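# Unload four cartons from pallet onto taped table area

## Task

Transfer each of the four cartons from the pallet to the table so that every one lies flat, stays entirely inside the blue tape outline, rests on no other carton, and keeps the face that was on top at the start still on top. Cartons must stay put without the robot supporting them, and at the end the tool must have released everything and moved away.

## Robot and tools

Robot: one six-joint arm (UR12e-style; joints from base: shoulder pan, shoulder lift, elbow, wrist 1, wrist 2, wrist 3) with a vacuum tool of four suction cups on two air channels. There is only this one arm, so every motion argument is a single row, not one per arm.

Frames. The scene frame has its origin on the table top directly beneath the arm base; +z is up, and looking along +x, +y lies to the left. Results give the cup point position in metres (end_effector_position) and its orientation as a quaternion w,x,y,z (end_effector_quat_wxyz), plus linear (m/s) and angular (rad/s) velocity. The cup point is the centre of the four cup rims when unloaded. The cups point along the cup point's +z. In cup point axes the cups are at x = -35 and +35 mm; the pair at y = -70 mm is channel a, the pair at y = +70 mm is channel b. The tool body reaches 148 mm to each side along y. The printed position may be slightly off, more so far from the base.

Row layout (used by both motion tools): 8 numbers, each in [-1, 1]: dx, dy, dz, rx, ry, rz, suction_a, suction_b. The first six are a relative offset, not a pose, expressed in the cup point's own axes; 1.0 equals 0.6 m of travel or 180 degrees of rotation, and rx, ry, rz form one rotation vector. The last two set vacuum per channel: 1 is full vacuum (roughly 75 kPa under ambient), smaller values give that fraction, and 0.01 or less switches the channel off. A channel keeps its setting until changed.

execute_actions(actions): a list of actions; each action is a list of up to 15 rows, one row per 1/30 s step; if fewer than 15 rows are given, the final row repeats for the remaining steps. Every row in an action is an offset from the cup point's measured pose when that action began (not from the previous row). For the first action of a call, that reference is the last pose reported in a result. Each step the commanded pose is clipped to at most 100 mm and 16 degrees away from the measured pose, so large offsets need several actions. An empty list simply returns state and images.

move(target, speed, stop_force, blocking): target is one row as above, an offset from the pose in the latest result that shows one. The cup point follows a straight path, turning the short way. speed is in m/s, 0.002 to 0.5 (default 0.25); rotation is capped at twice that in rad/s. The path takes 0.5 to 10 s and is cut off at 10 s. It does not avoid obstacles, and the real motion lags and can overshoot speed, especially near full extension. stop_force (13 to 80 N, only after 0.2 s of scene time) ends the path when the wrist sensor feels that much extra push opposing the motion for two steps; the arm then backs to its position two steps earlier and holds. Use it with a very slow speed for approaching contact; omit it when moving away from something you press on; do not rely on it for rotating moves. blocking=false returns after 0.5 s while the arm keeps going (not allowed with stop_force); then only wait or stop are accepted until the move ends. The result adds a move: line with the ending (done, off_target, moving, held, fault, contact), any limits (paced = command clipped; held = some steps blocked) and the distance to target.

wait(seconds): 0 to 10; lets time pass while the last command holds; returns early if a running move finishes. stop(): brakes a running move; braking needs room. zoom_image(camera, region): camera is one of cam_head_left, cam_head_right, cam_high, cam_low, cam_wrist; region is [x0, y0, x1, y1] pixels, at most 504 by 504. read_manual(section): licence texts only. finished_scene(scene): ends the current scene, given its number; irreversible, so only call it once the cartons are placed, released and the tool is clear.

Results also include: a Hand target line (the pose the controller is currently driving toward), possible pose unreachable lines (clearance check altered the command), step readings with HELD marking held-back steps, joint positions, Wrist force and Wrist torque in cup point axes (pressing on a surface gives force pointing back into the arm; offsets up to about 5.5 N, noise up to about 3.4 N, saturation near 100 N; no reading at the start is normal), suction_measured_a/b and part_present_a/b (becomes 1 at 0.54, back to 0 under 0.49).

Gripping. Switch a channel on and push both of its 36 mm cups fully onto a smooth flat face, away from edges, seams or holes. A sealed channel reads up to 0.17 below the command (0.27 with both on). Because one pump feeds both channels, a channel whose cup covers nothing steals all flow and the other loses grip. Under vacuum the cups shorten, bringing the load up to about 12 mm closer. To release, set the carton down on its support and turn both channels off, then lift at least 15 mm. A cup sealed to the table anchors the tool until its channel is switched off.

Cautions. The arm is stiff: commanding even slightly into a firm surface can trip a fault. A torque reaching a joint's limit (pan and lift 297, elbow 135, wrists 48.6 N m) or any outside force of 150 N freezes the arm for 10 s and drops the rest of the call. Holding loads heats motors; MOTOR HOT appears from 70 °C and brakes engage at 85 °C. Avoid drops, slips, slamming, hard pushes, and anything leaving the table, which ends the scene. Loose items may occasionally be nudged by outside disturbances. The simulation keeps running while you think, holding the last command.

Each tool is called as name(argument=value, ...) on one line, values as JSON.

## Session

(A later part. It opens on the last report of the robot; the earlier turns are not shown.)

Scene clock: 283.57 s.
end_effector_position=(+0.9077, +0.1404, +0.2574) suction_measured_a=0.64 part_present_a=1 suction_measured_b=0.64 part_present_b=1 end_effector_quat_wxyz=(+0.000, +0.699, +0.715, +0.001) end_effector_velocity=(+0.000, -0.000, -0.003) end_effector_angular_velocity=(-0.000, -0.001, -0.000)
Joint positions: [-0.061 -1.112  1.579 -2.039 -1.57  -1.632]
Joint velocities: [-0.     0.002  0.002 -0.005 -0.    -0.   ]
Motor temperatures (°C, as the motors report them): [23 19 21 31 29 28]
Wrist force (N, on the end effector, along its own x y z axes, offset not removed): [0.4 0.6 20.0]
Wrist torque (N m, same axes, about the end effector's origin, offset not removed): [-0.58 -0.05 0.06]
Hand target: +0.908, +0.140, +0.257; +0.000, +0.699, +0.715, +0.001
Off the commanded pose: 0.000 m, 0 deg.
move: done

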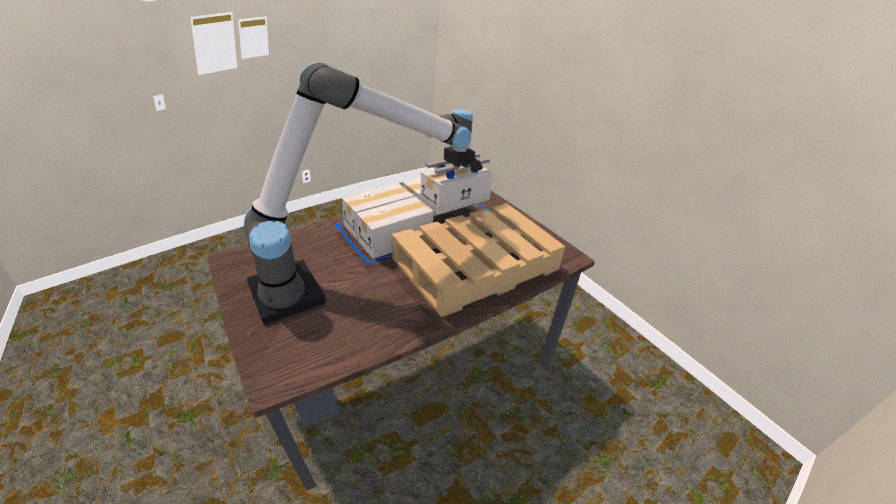

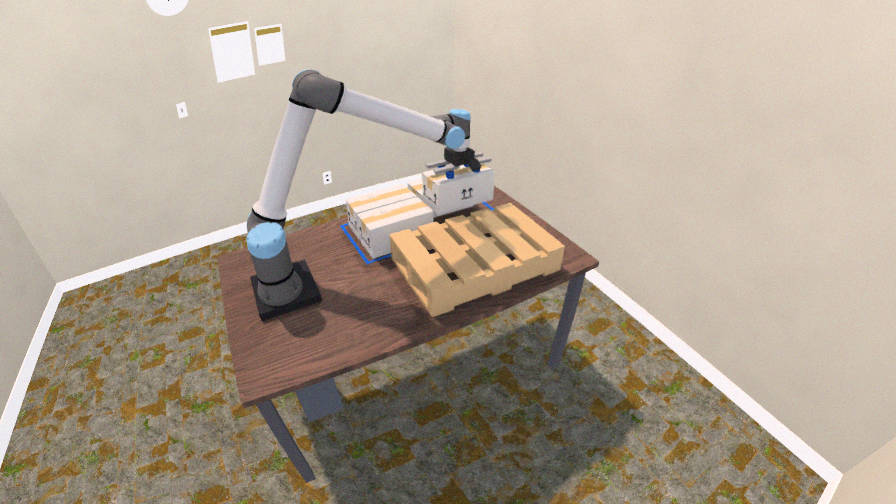

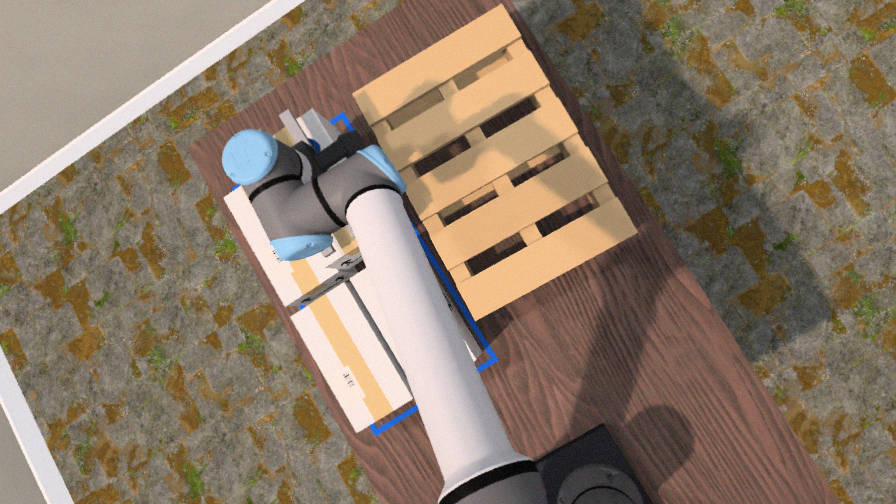

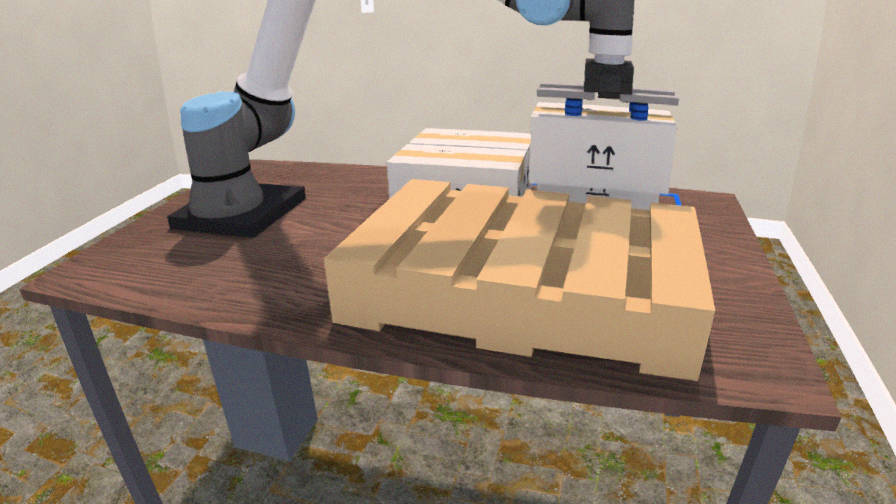

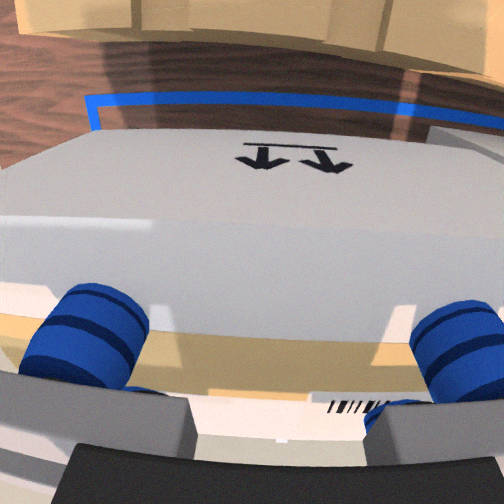

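move(target=[0,0,0.187,0,0,0,1,1], speed=0.15)

move(target=[0,0,0.025,0,0,0,1,1], speed=0.008, stop_force=13)

execute_actions(actions=[[[0,0,-0.001,0,0,0,0,0]]])

move(target=[0,0,-0.1,0,0,0,0,0], speed=0.15)

move(target=[-0.5,0,-0.2,0,0,0,0,0], speed=0.35)

Scene clock: 295.93 s.
end_effector_position=(+0.9078, +0.1405, +0.1456) suction_measured_a=0.64 part_present_a=1 suction_measured_b=0.64 part_present_b=1 end_effector_quat_wxyz=(+0.000, +0.699, +0.715, +0.001) end_effector_velocity=(+0.000, -0.000, -0.003) end_effector_angular_velocity=(-0.001, +0.000, +0.000)
Joint positions: [-0.061 -1.016  1.654 -2.21  -1.57  -1.632]
Joint velocities: [-0.     0.004  0.001 -0.005 -0.001 -0.   ]
Motor temperatures (°C, as the motors report them): [23 19 21 31 29 28]
Wrist force (N, on the end effector, along its own x y z axes, offset not removed): [1.5 -0.9 19.2]
Wrist torque (N m, same axes, about the end effector's origin, offset not removed): [-0.80 -0.25 0.03]
Hand target: +0.908, +0.141, +0.145; +0.000, +0.699, +0.715, +0.001
Off the commanded pose: 0.000 m, 0 deg.
move: done

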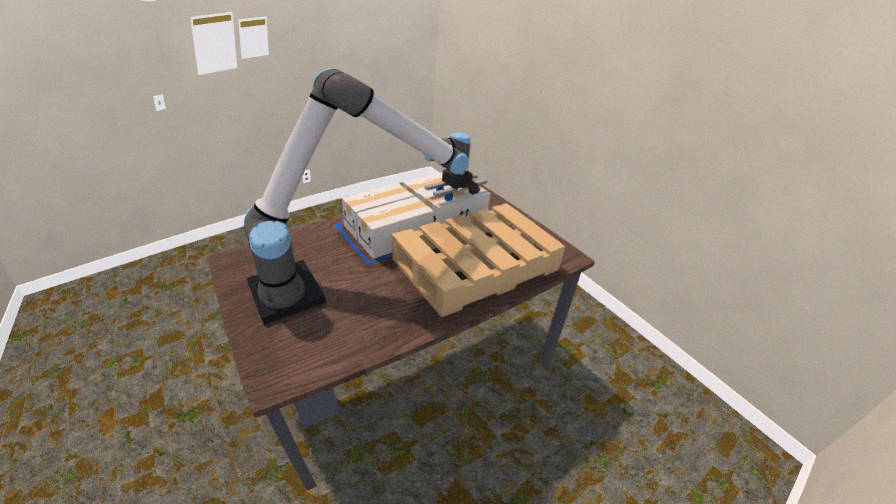

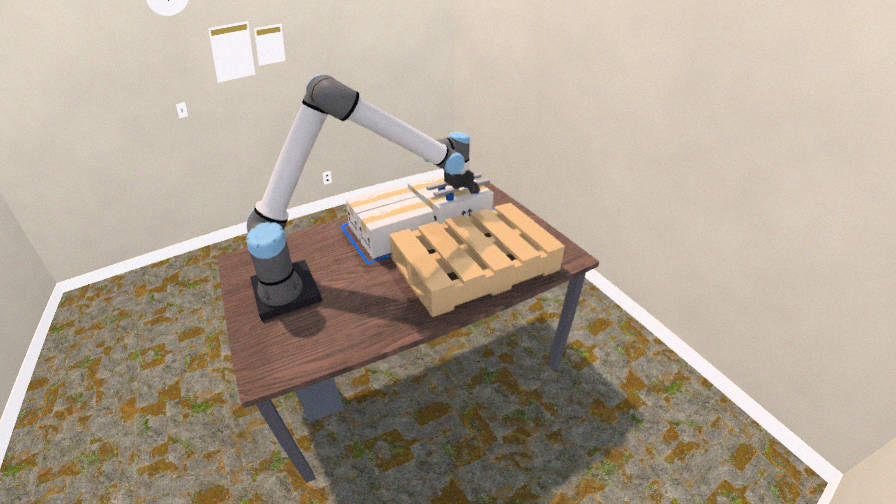

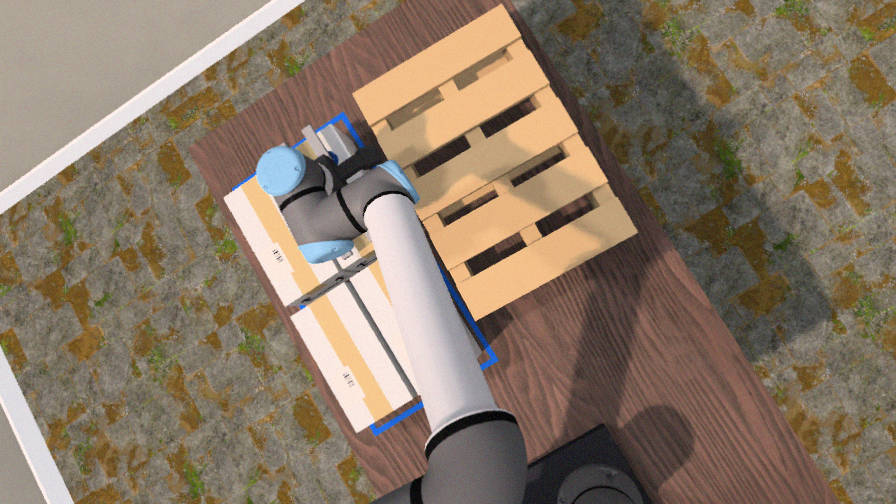

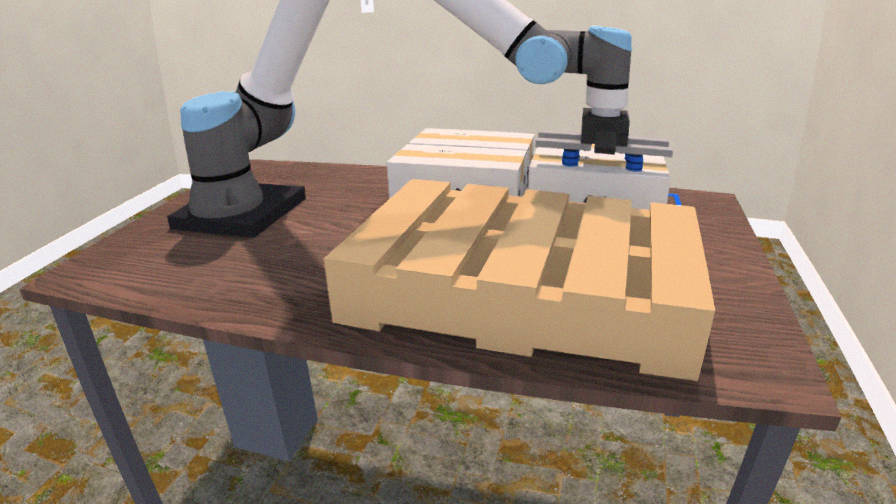

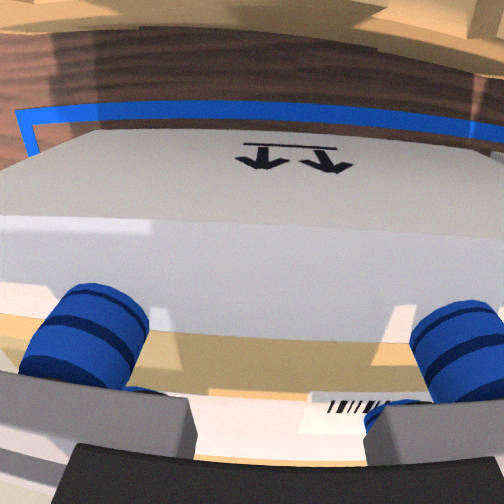

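Scene clock: 297.37 s.
end_effector_position=(+0.9079, +0.1405, +0.1373) suction_measured_a=0.64 part_present_a=1 suction_measured_b=0.64 part_present_b=1 end_effector_quat_wxyz=(+0.000, +0.699, +0.715, +0.001) end_effector_velocity=(-0.000, -0.001, +0.003) end_effector_angular_velocity=(-0.000, -0.001, -0.001)
Joint positions: [-0.061 -1.008  1.658 -2.223 -1.57  -1.632]
Joint velocities: [-0.001 -0.004 -0.     0.004 -0.    -0.   ]
Motor temperatures (°C, as the motors report them): [23 19 21 31 29 28]
Wrist force (N, on the end effector, along its own x y z axes, offset not removed): [6.2 2.1 -11.9]
Wrist torque (N m, same axes, about the end effector's origin, offset not removed): [-1.14 -1.92 0.37]
Hand target: +0.908, +0.141, +0.138; +0.000, +0.699, +0.715, +0.001
Off the commanded pose: 0.007 m, 0 deg.
move: contact

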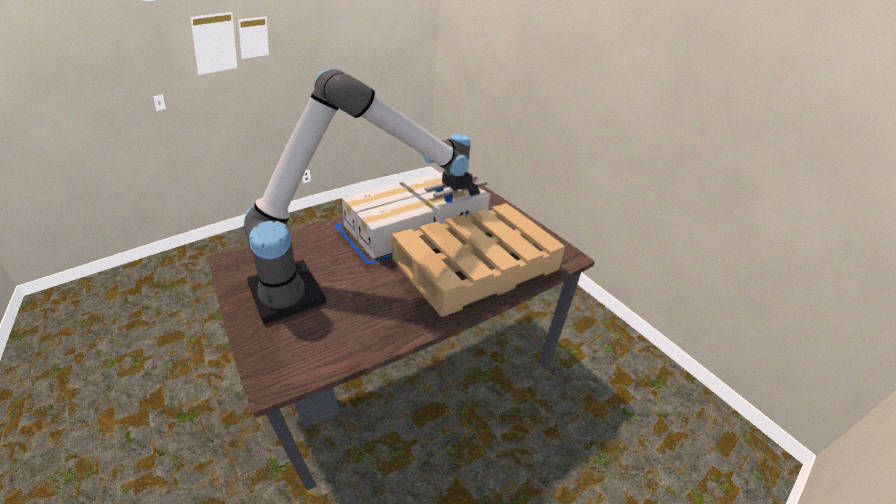

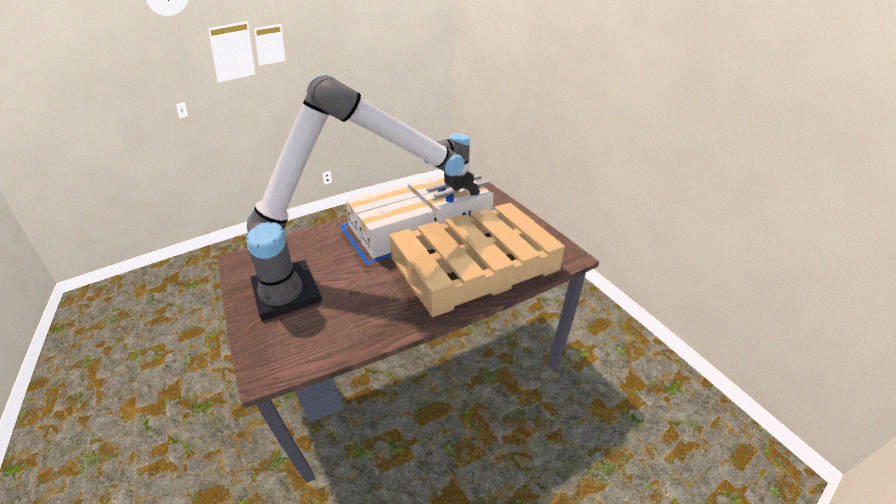

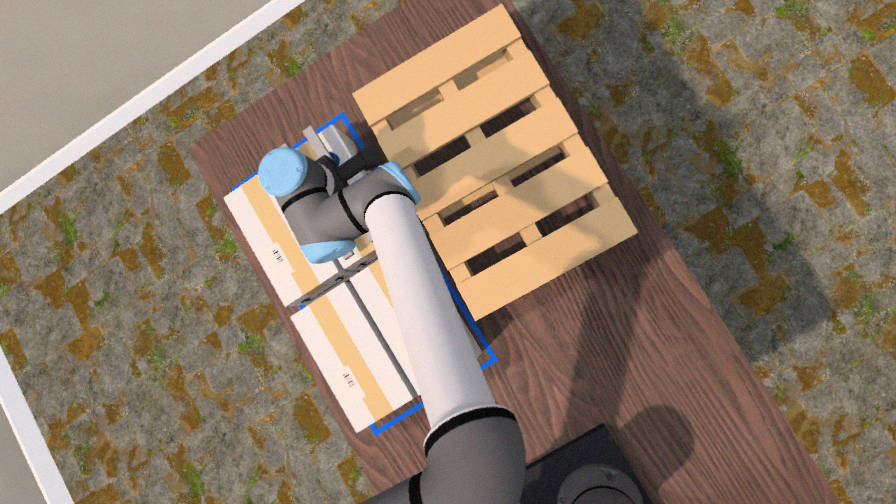

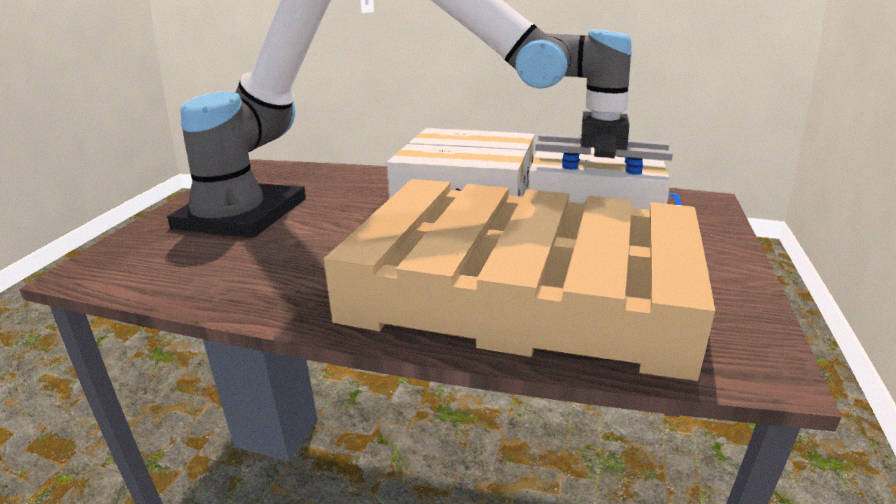

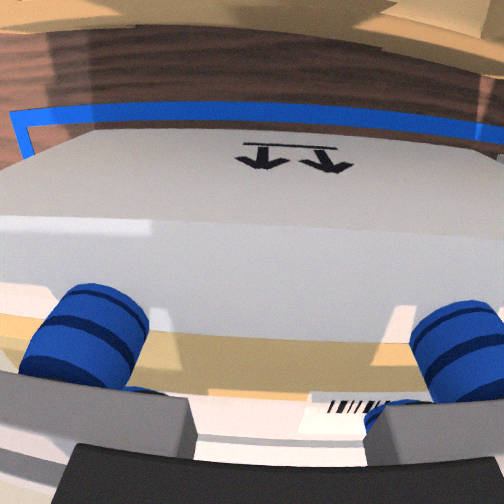

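Scene clock: 297.87 s.
end_effector_position=(+0.9079, +0.1405, +0.1380) suction_measured_a=0.01 part_present_a=0 suction_measured_b=0.01 part_present_b=0 end_effector_quat_wxyz=(+0.000, +0.699, +0.715, +0.001) end_effector_velocity=(-0.000, -0.001, -0.000) end_effector_angular_velocity=(+0.000, +0.001, -0.001)
Joint positions: [-0.061 -1.009  1.658 -2.222 -1.57  -1.632]
Joint velocities: [-0.001 -0.     0.001  0.     0.     0.   ]
Motor temperatures (°C, as the motors report them): [23 19 21 31 29 28]
Wrist force (N, on the end effector, along its own x y z axes, offset not removed): [3.9 -3.7 -48.6]
Wrist torque (N m, same axes, about the end effector's origin, offset not removed): [-0.37 -0.50 0.19]
Hand target: +0.908, +0.141, +0.138; +0.000, +0.699, +0.715, +0.001
Off the commanded pose: 0.000 m, 0 deg.
Step readings (end_effector_position):
0: (+0.9079, +0.1405, +0.1373)
1: (+0.9079, +0.1405, +0.1374)
2: (+0.9079, +0.1405, +0.1375)
4: (+0.9080, +0.1405, +0.1379)
8: (+0.9080, +0.1405, +0.1380)
15: end_effector_position above

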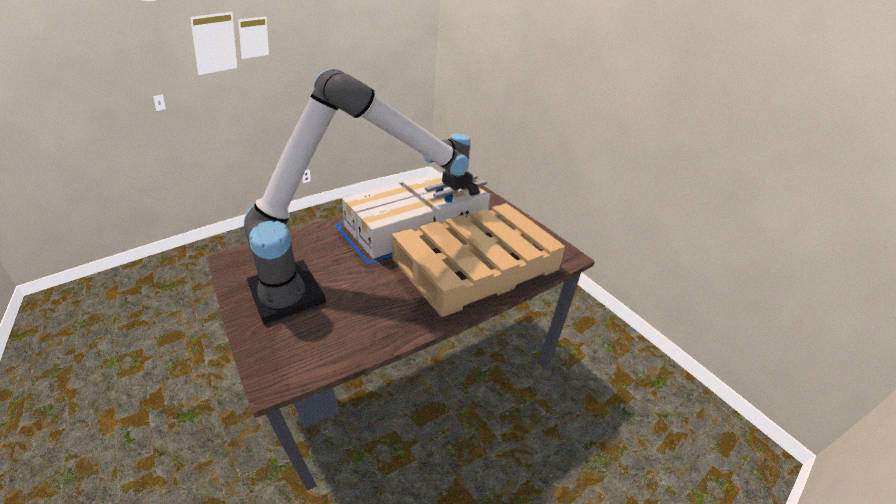

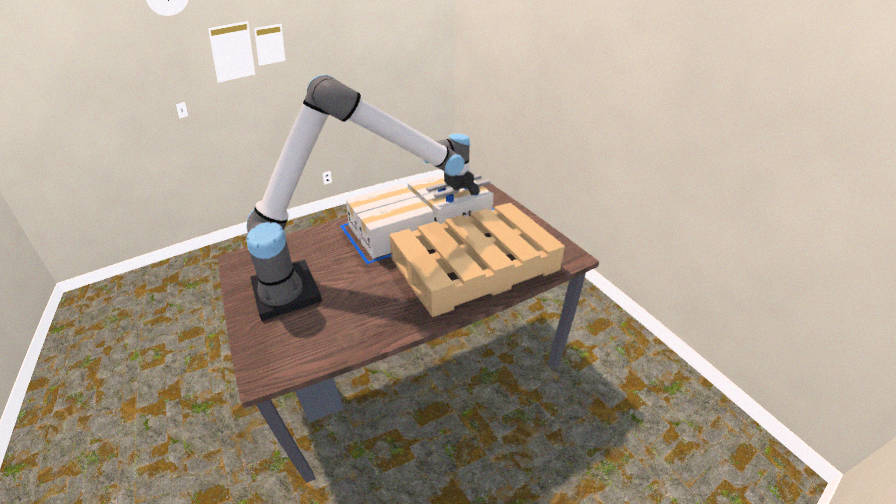

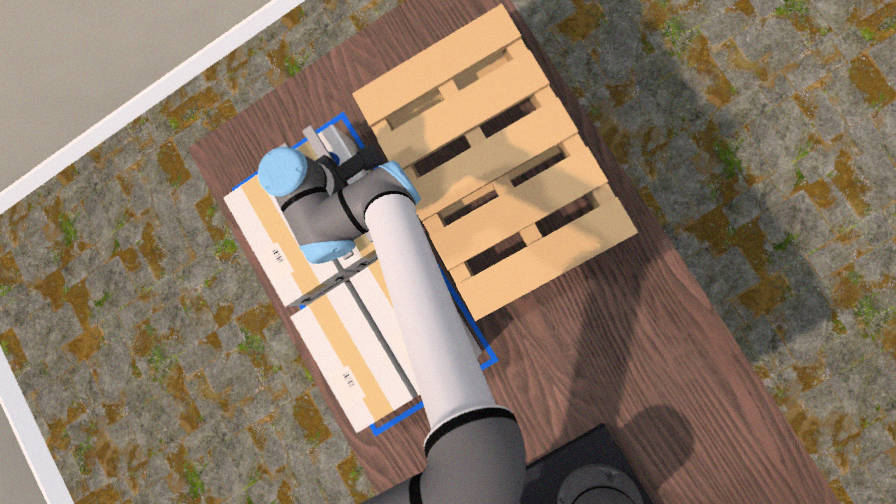

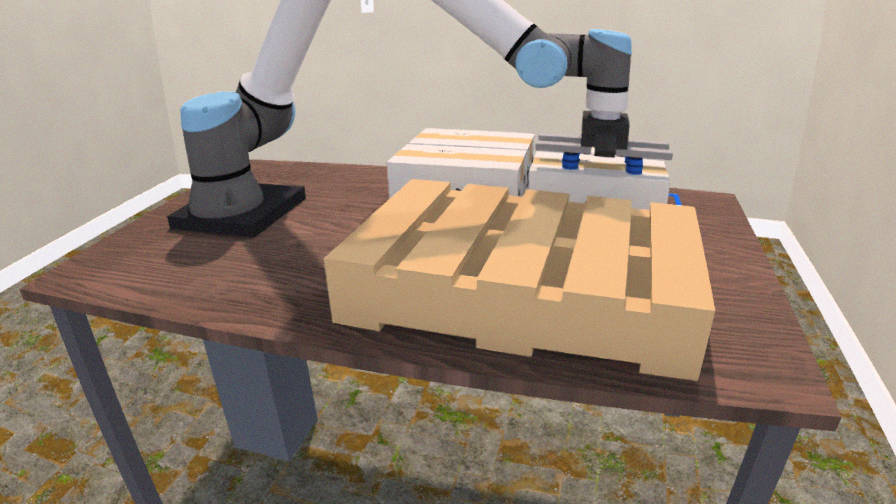

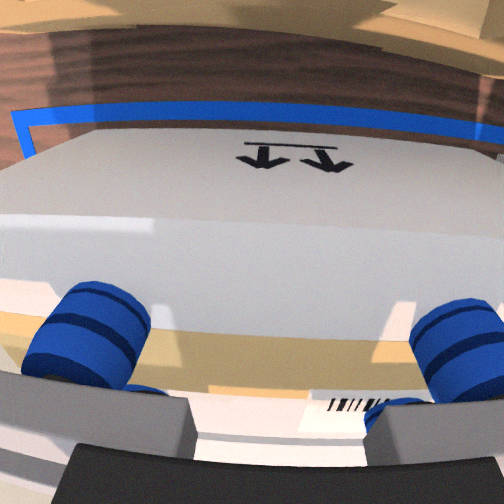

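Scene clock: 298.87 s.
end_effector_position=(+0.9079, +0.1405, +0.1976) suction_measured_a=0.01 part_present_a=0 suction_measured_b=0.01 part_present_b=0 end_effector_quat_wxyz=(+0.000, +0.699, +0.715, +0.001) end_effector_velocity=(-0.000, -0.001, +0.003) end_effector_angular_velocity=(-0.000, +0.000, -0.001)
Joint positions: [-0.061 -1.064  1.624 -2.132 -1.57  -1.632]
Joint velocities: [-0.001 -0.003 -0.001  0.004 -0.    -0.   ]
Motor temperatures (°C, as the motors report them): [23 19 21 31 29 28]
Wrist force (N, on the end effector, along its own x y z axes, offset not removed): [0.8 2.4 -1.6]
Wrist torque (N m, same axes, about the end effector's origin, offset not removed): [0.34 -0.22 0.08]
Hand target: +0.908, +0.140, +0.198; +0.000, +0.699, +0.715, +0.001
Off the commanded pose: 0.000 m, 0 deg.
move: done

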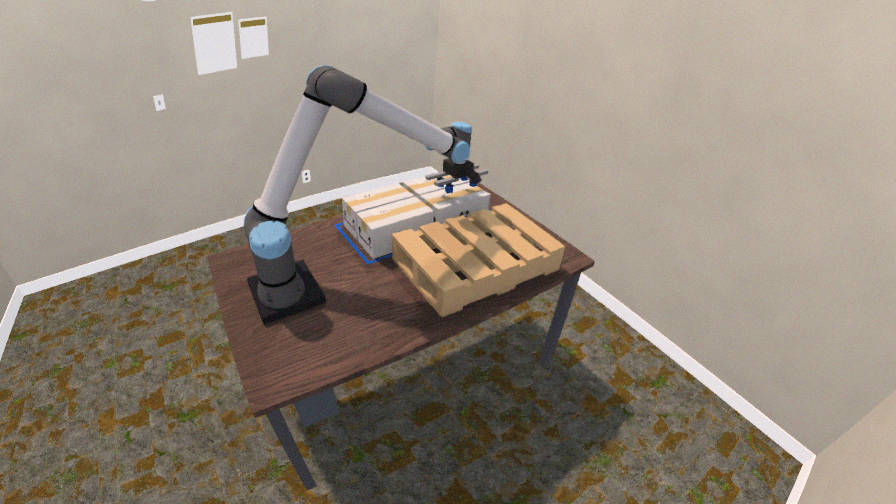

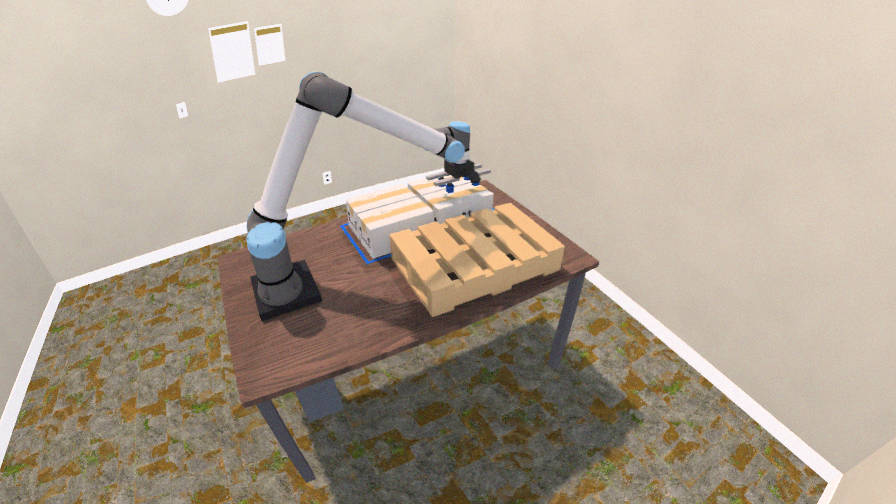

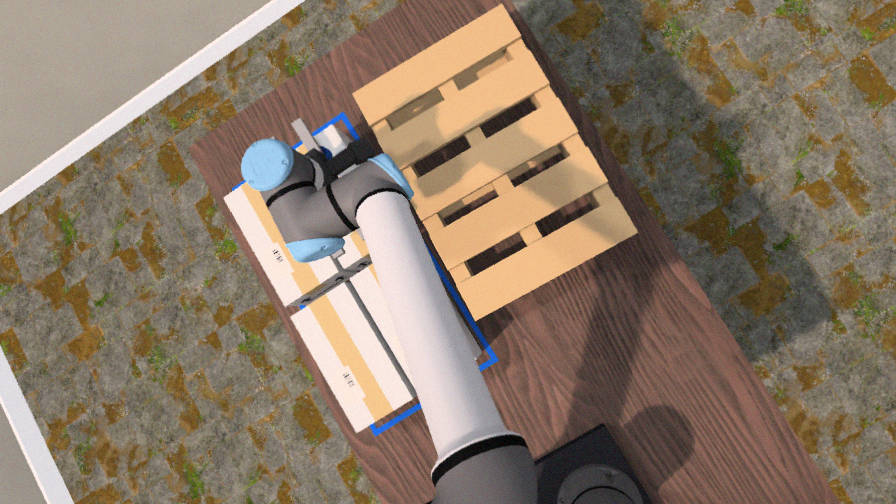

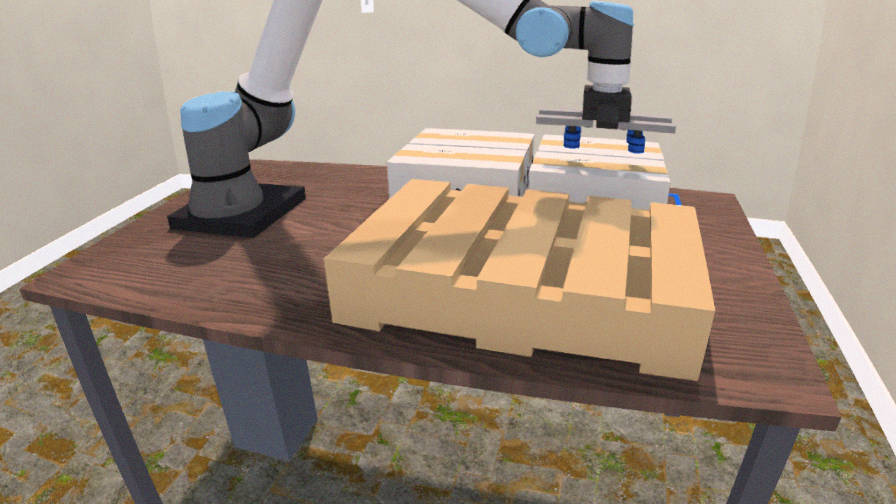

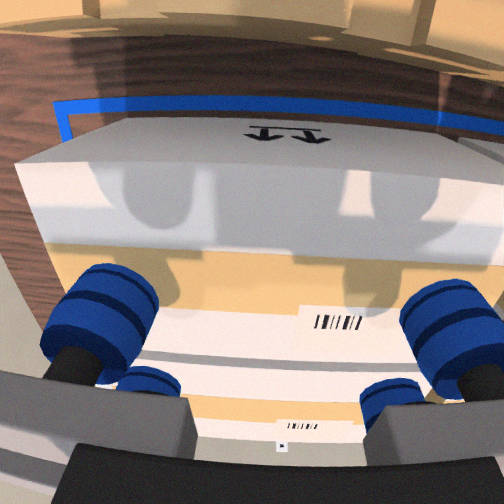

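Scene clock: 300.53 s.
end_effector_position=(+0.9148, -0.1592, +0.3170) suction_measured_a=0.01 part_present_a=0 suction_measured_b=0.01 part_present_b=0 end_effector_quat_wxyz=(+0.000, +0.699, +0.715, +0.001) end_effector_velocity=(+0.001, -0.003, +0.001) end_effector_angular_velocity=(-0.000, +0.000, -0.001)
Joint positions: [-0.384 -1.136  1.501 -1.937 -1.57  -1.955]
Joint velocities: [-0.003  0.001 -0.004  0.003 -0.    -0.003]
Motor temperatures (°C, as the motors report them): [23 19 21 31 29 28]
Wrist force (N, on the end effector, along its own x y z axes, offset not removed): [1.0 -2.2 -1.3]
Wrist torque (N m, same axes, about the end effector's origin, offset not removed): [-0.32 -0.22 0.12]
Hand target: +0.915, -0.160, +0.317; +0.000, +0.699, +0.715, +0.001
Off the commanded pose: 0.000 m, 0 deg.
move: done

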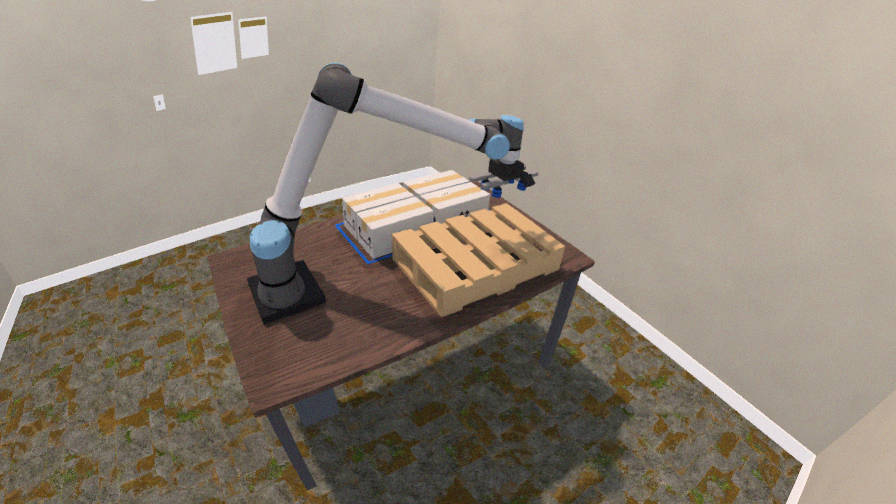

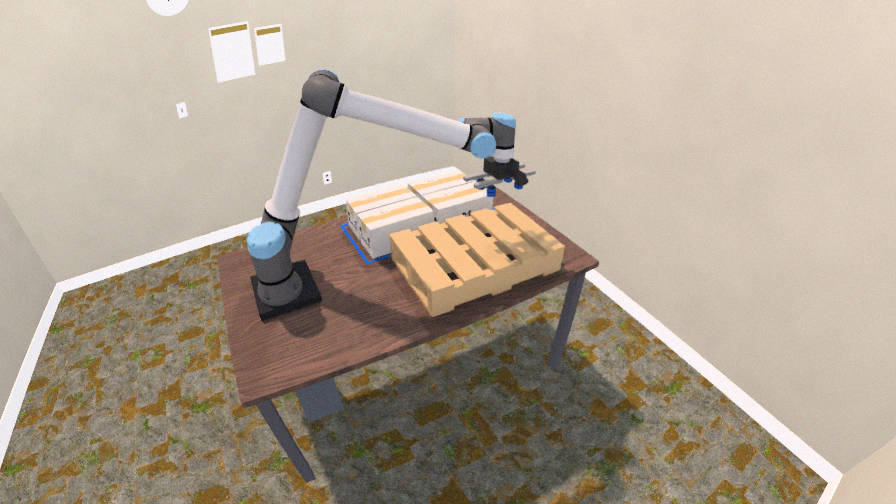

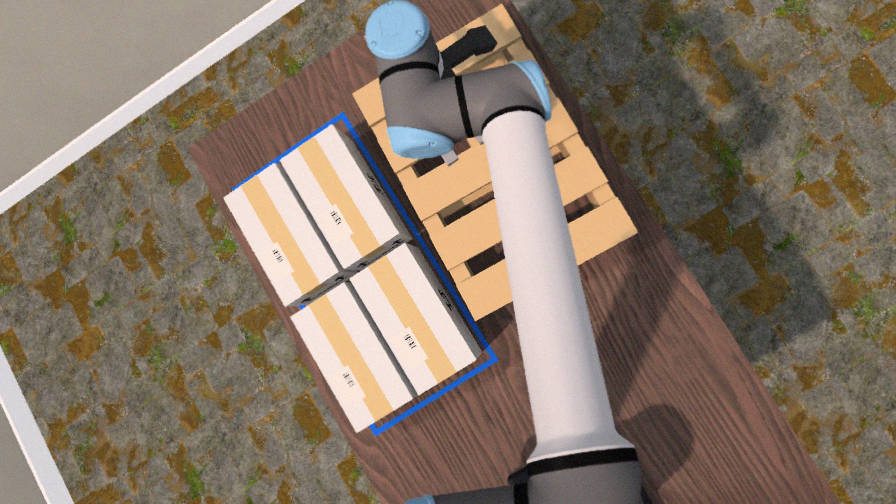

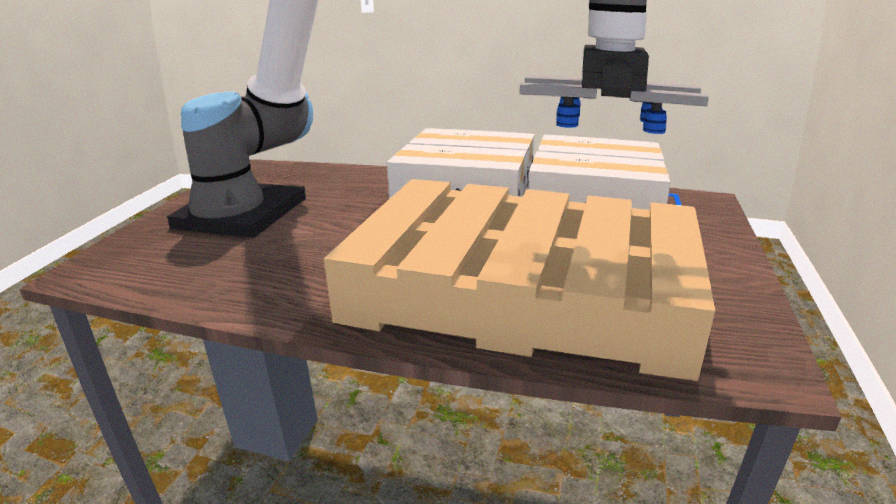

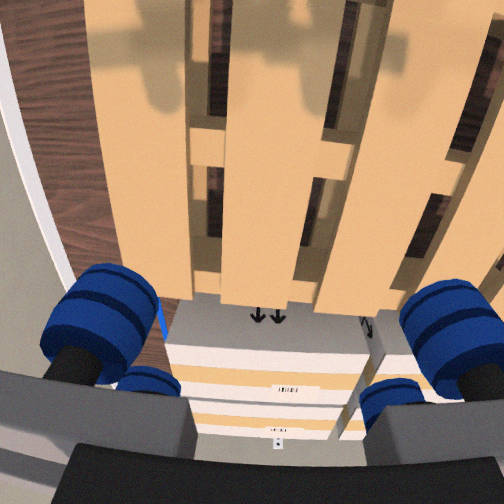

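finished_scene(scene=1)

The scene is finished: the task was done.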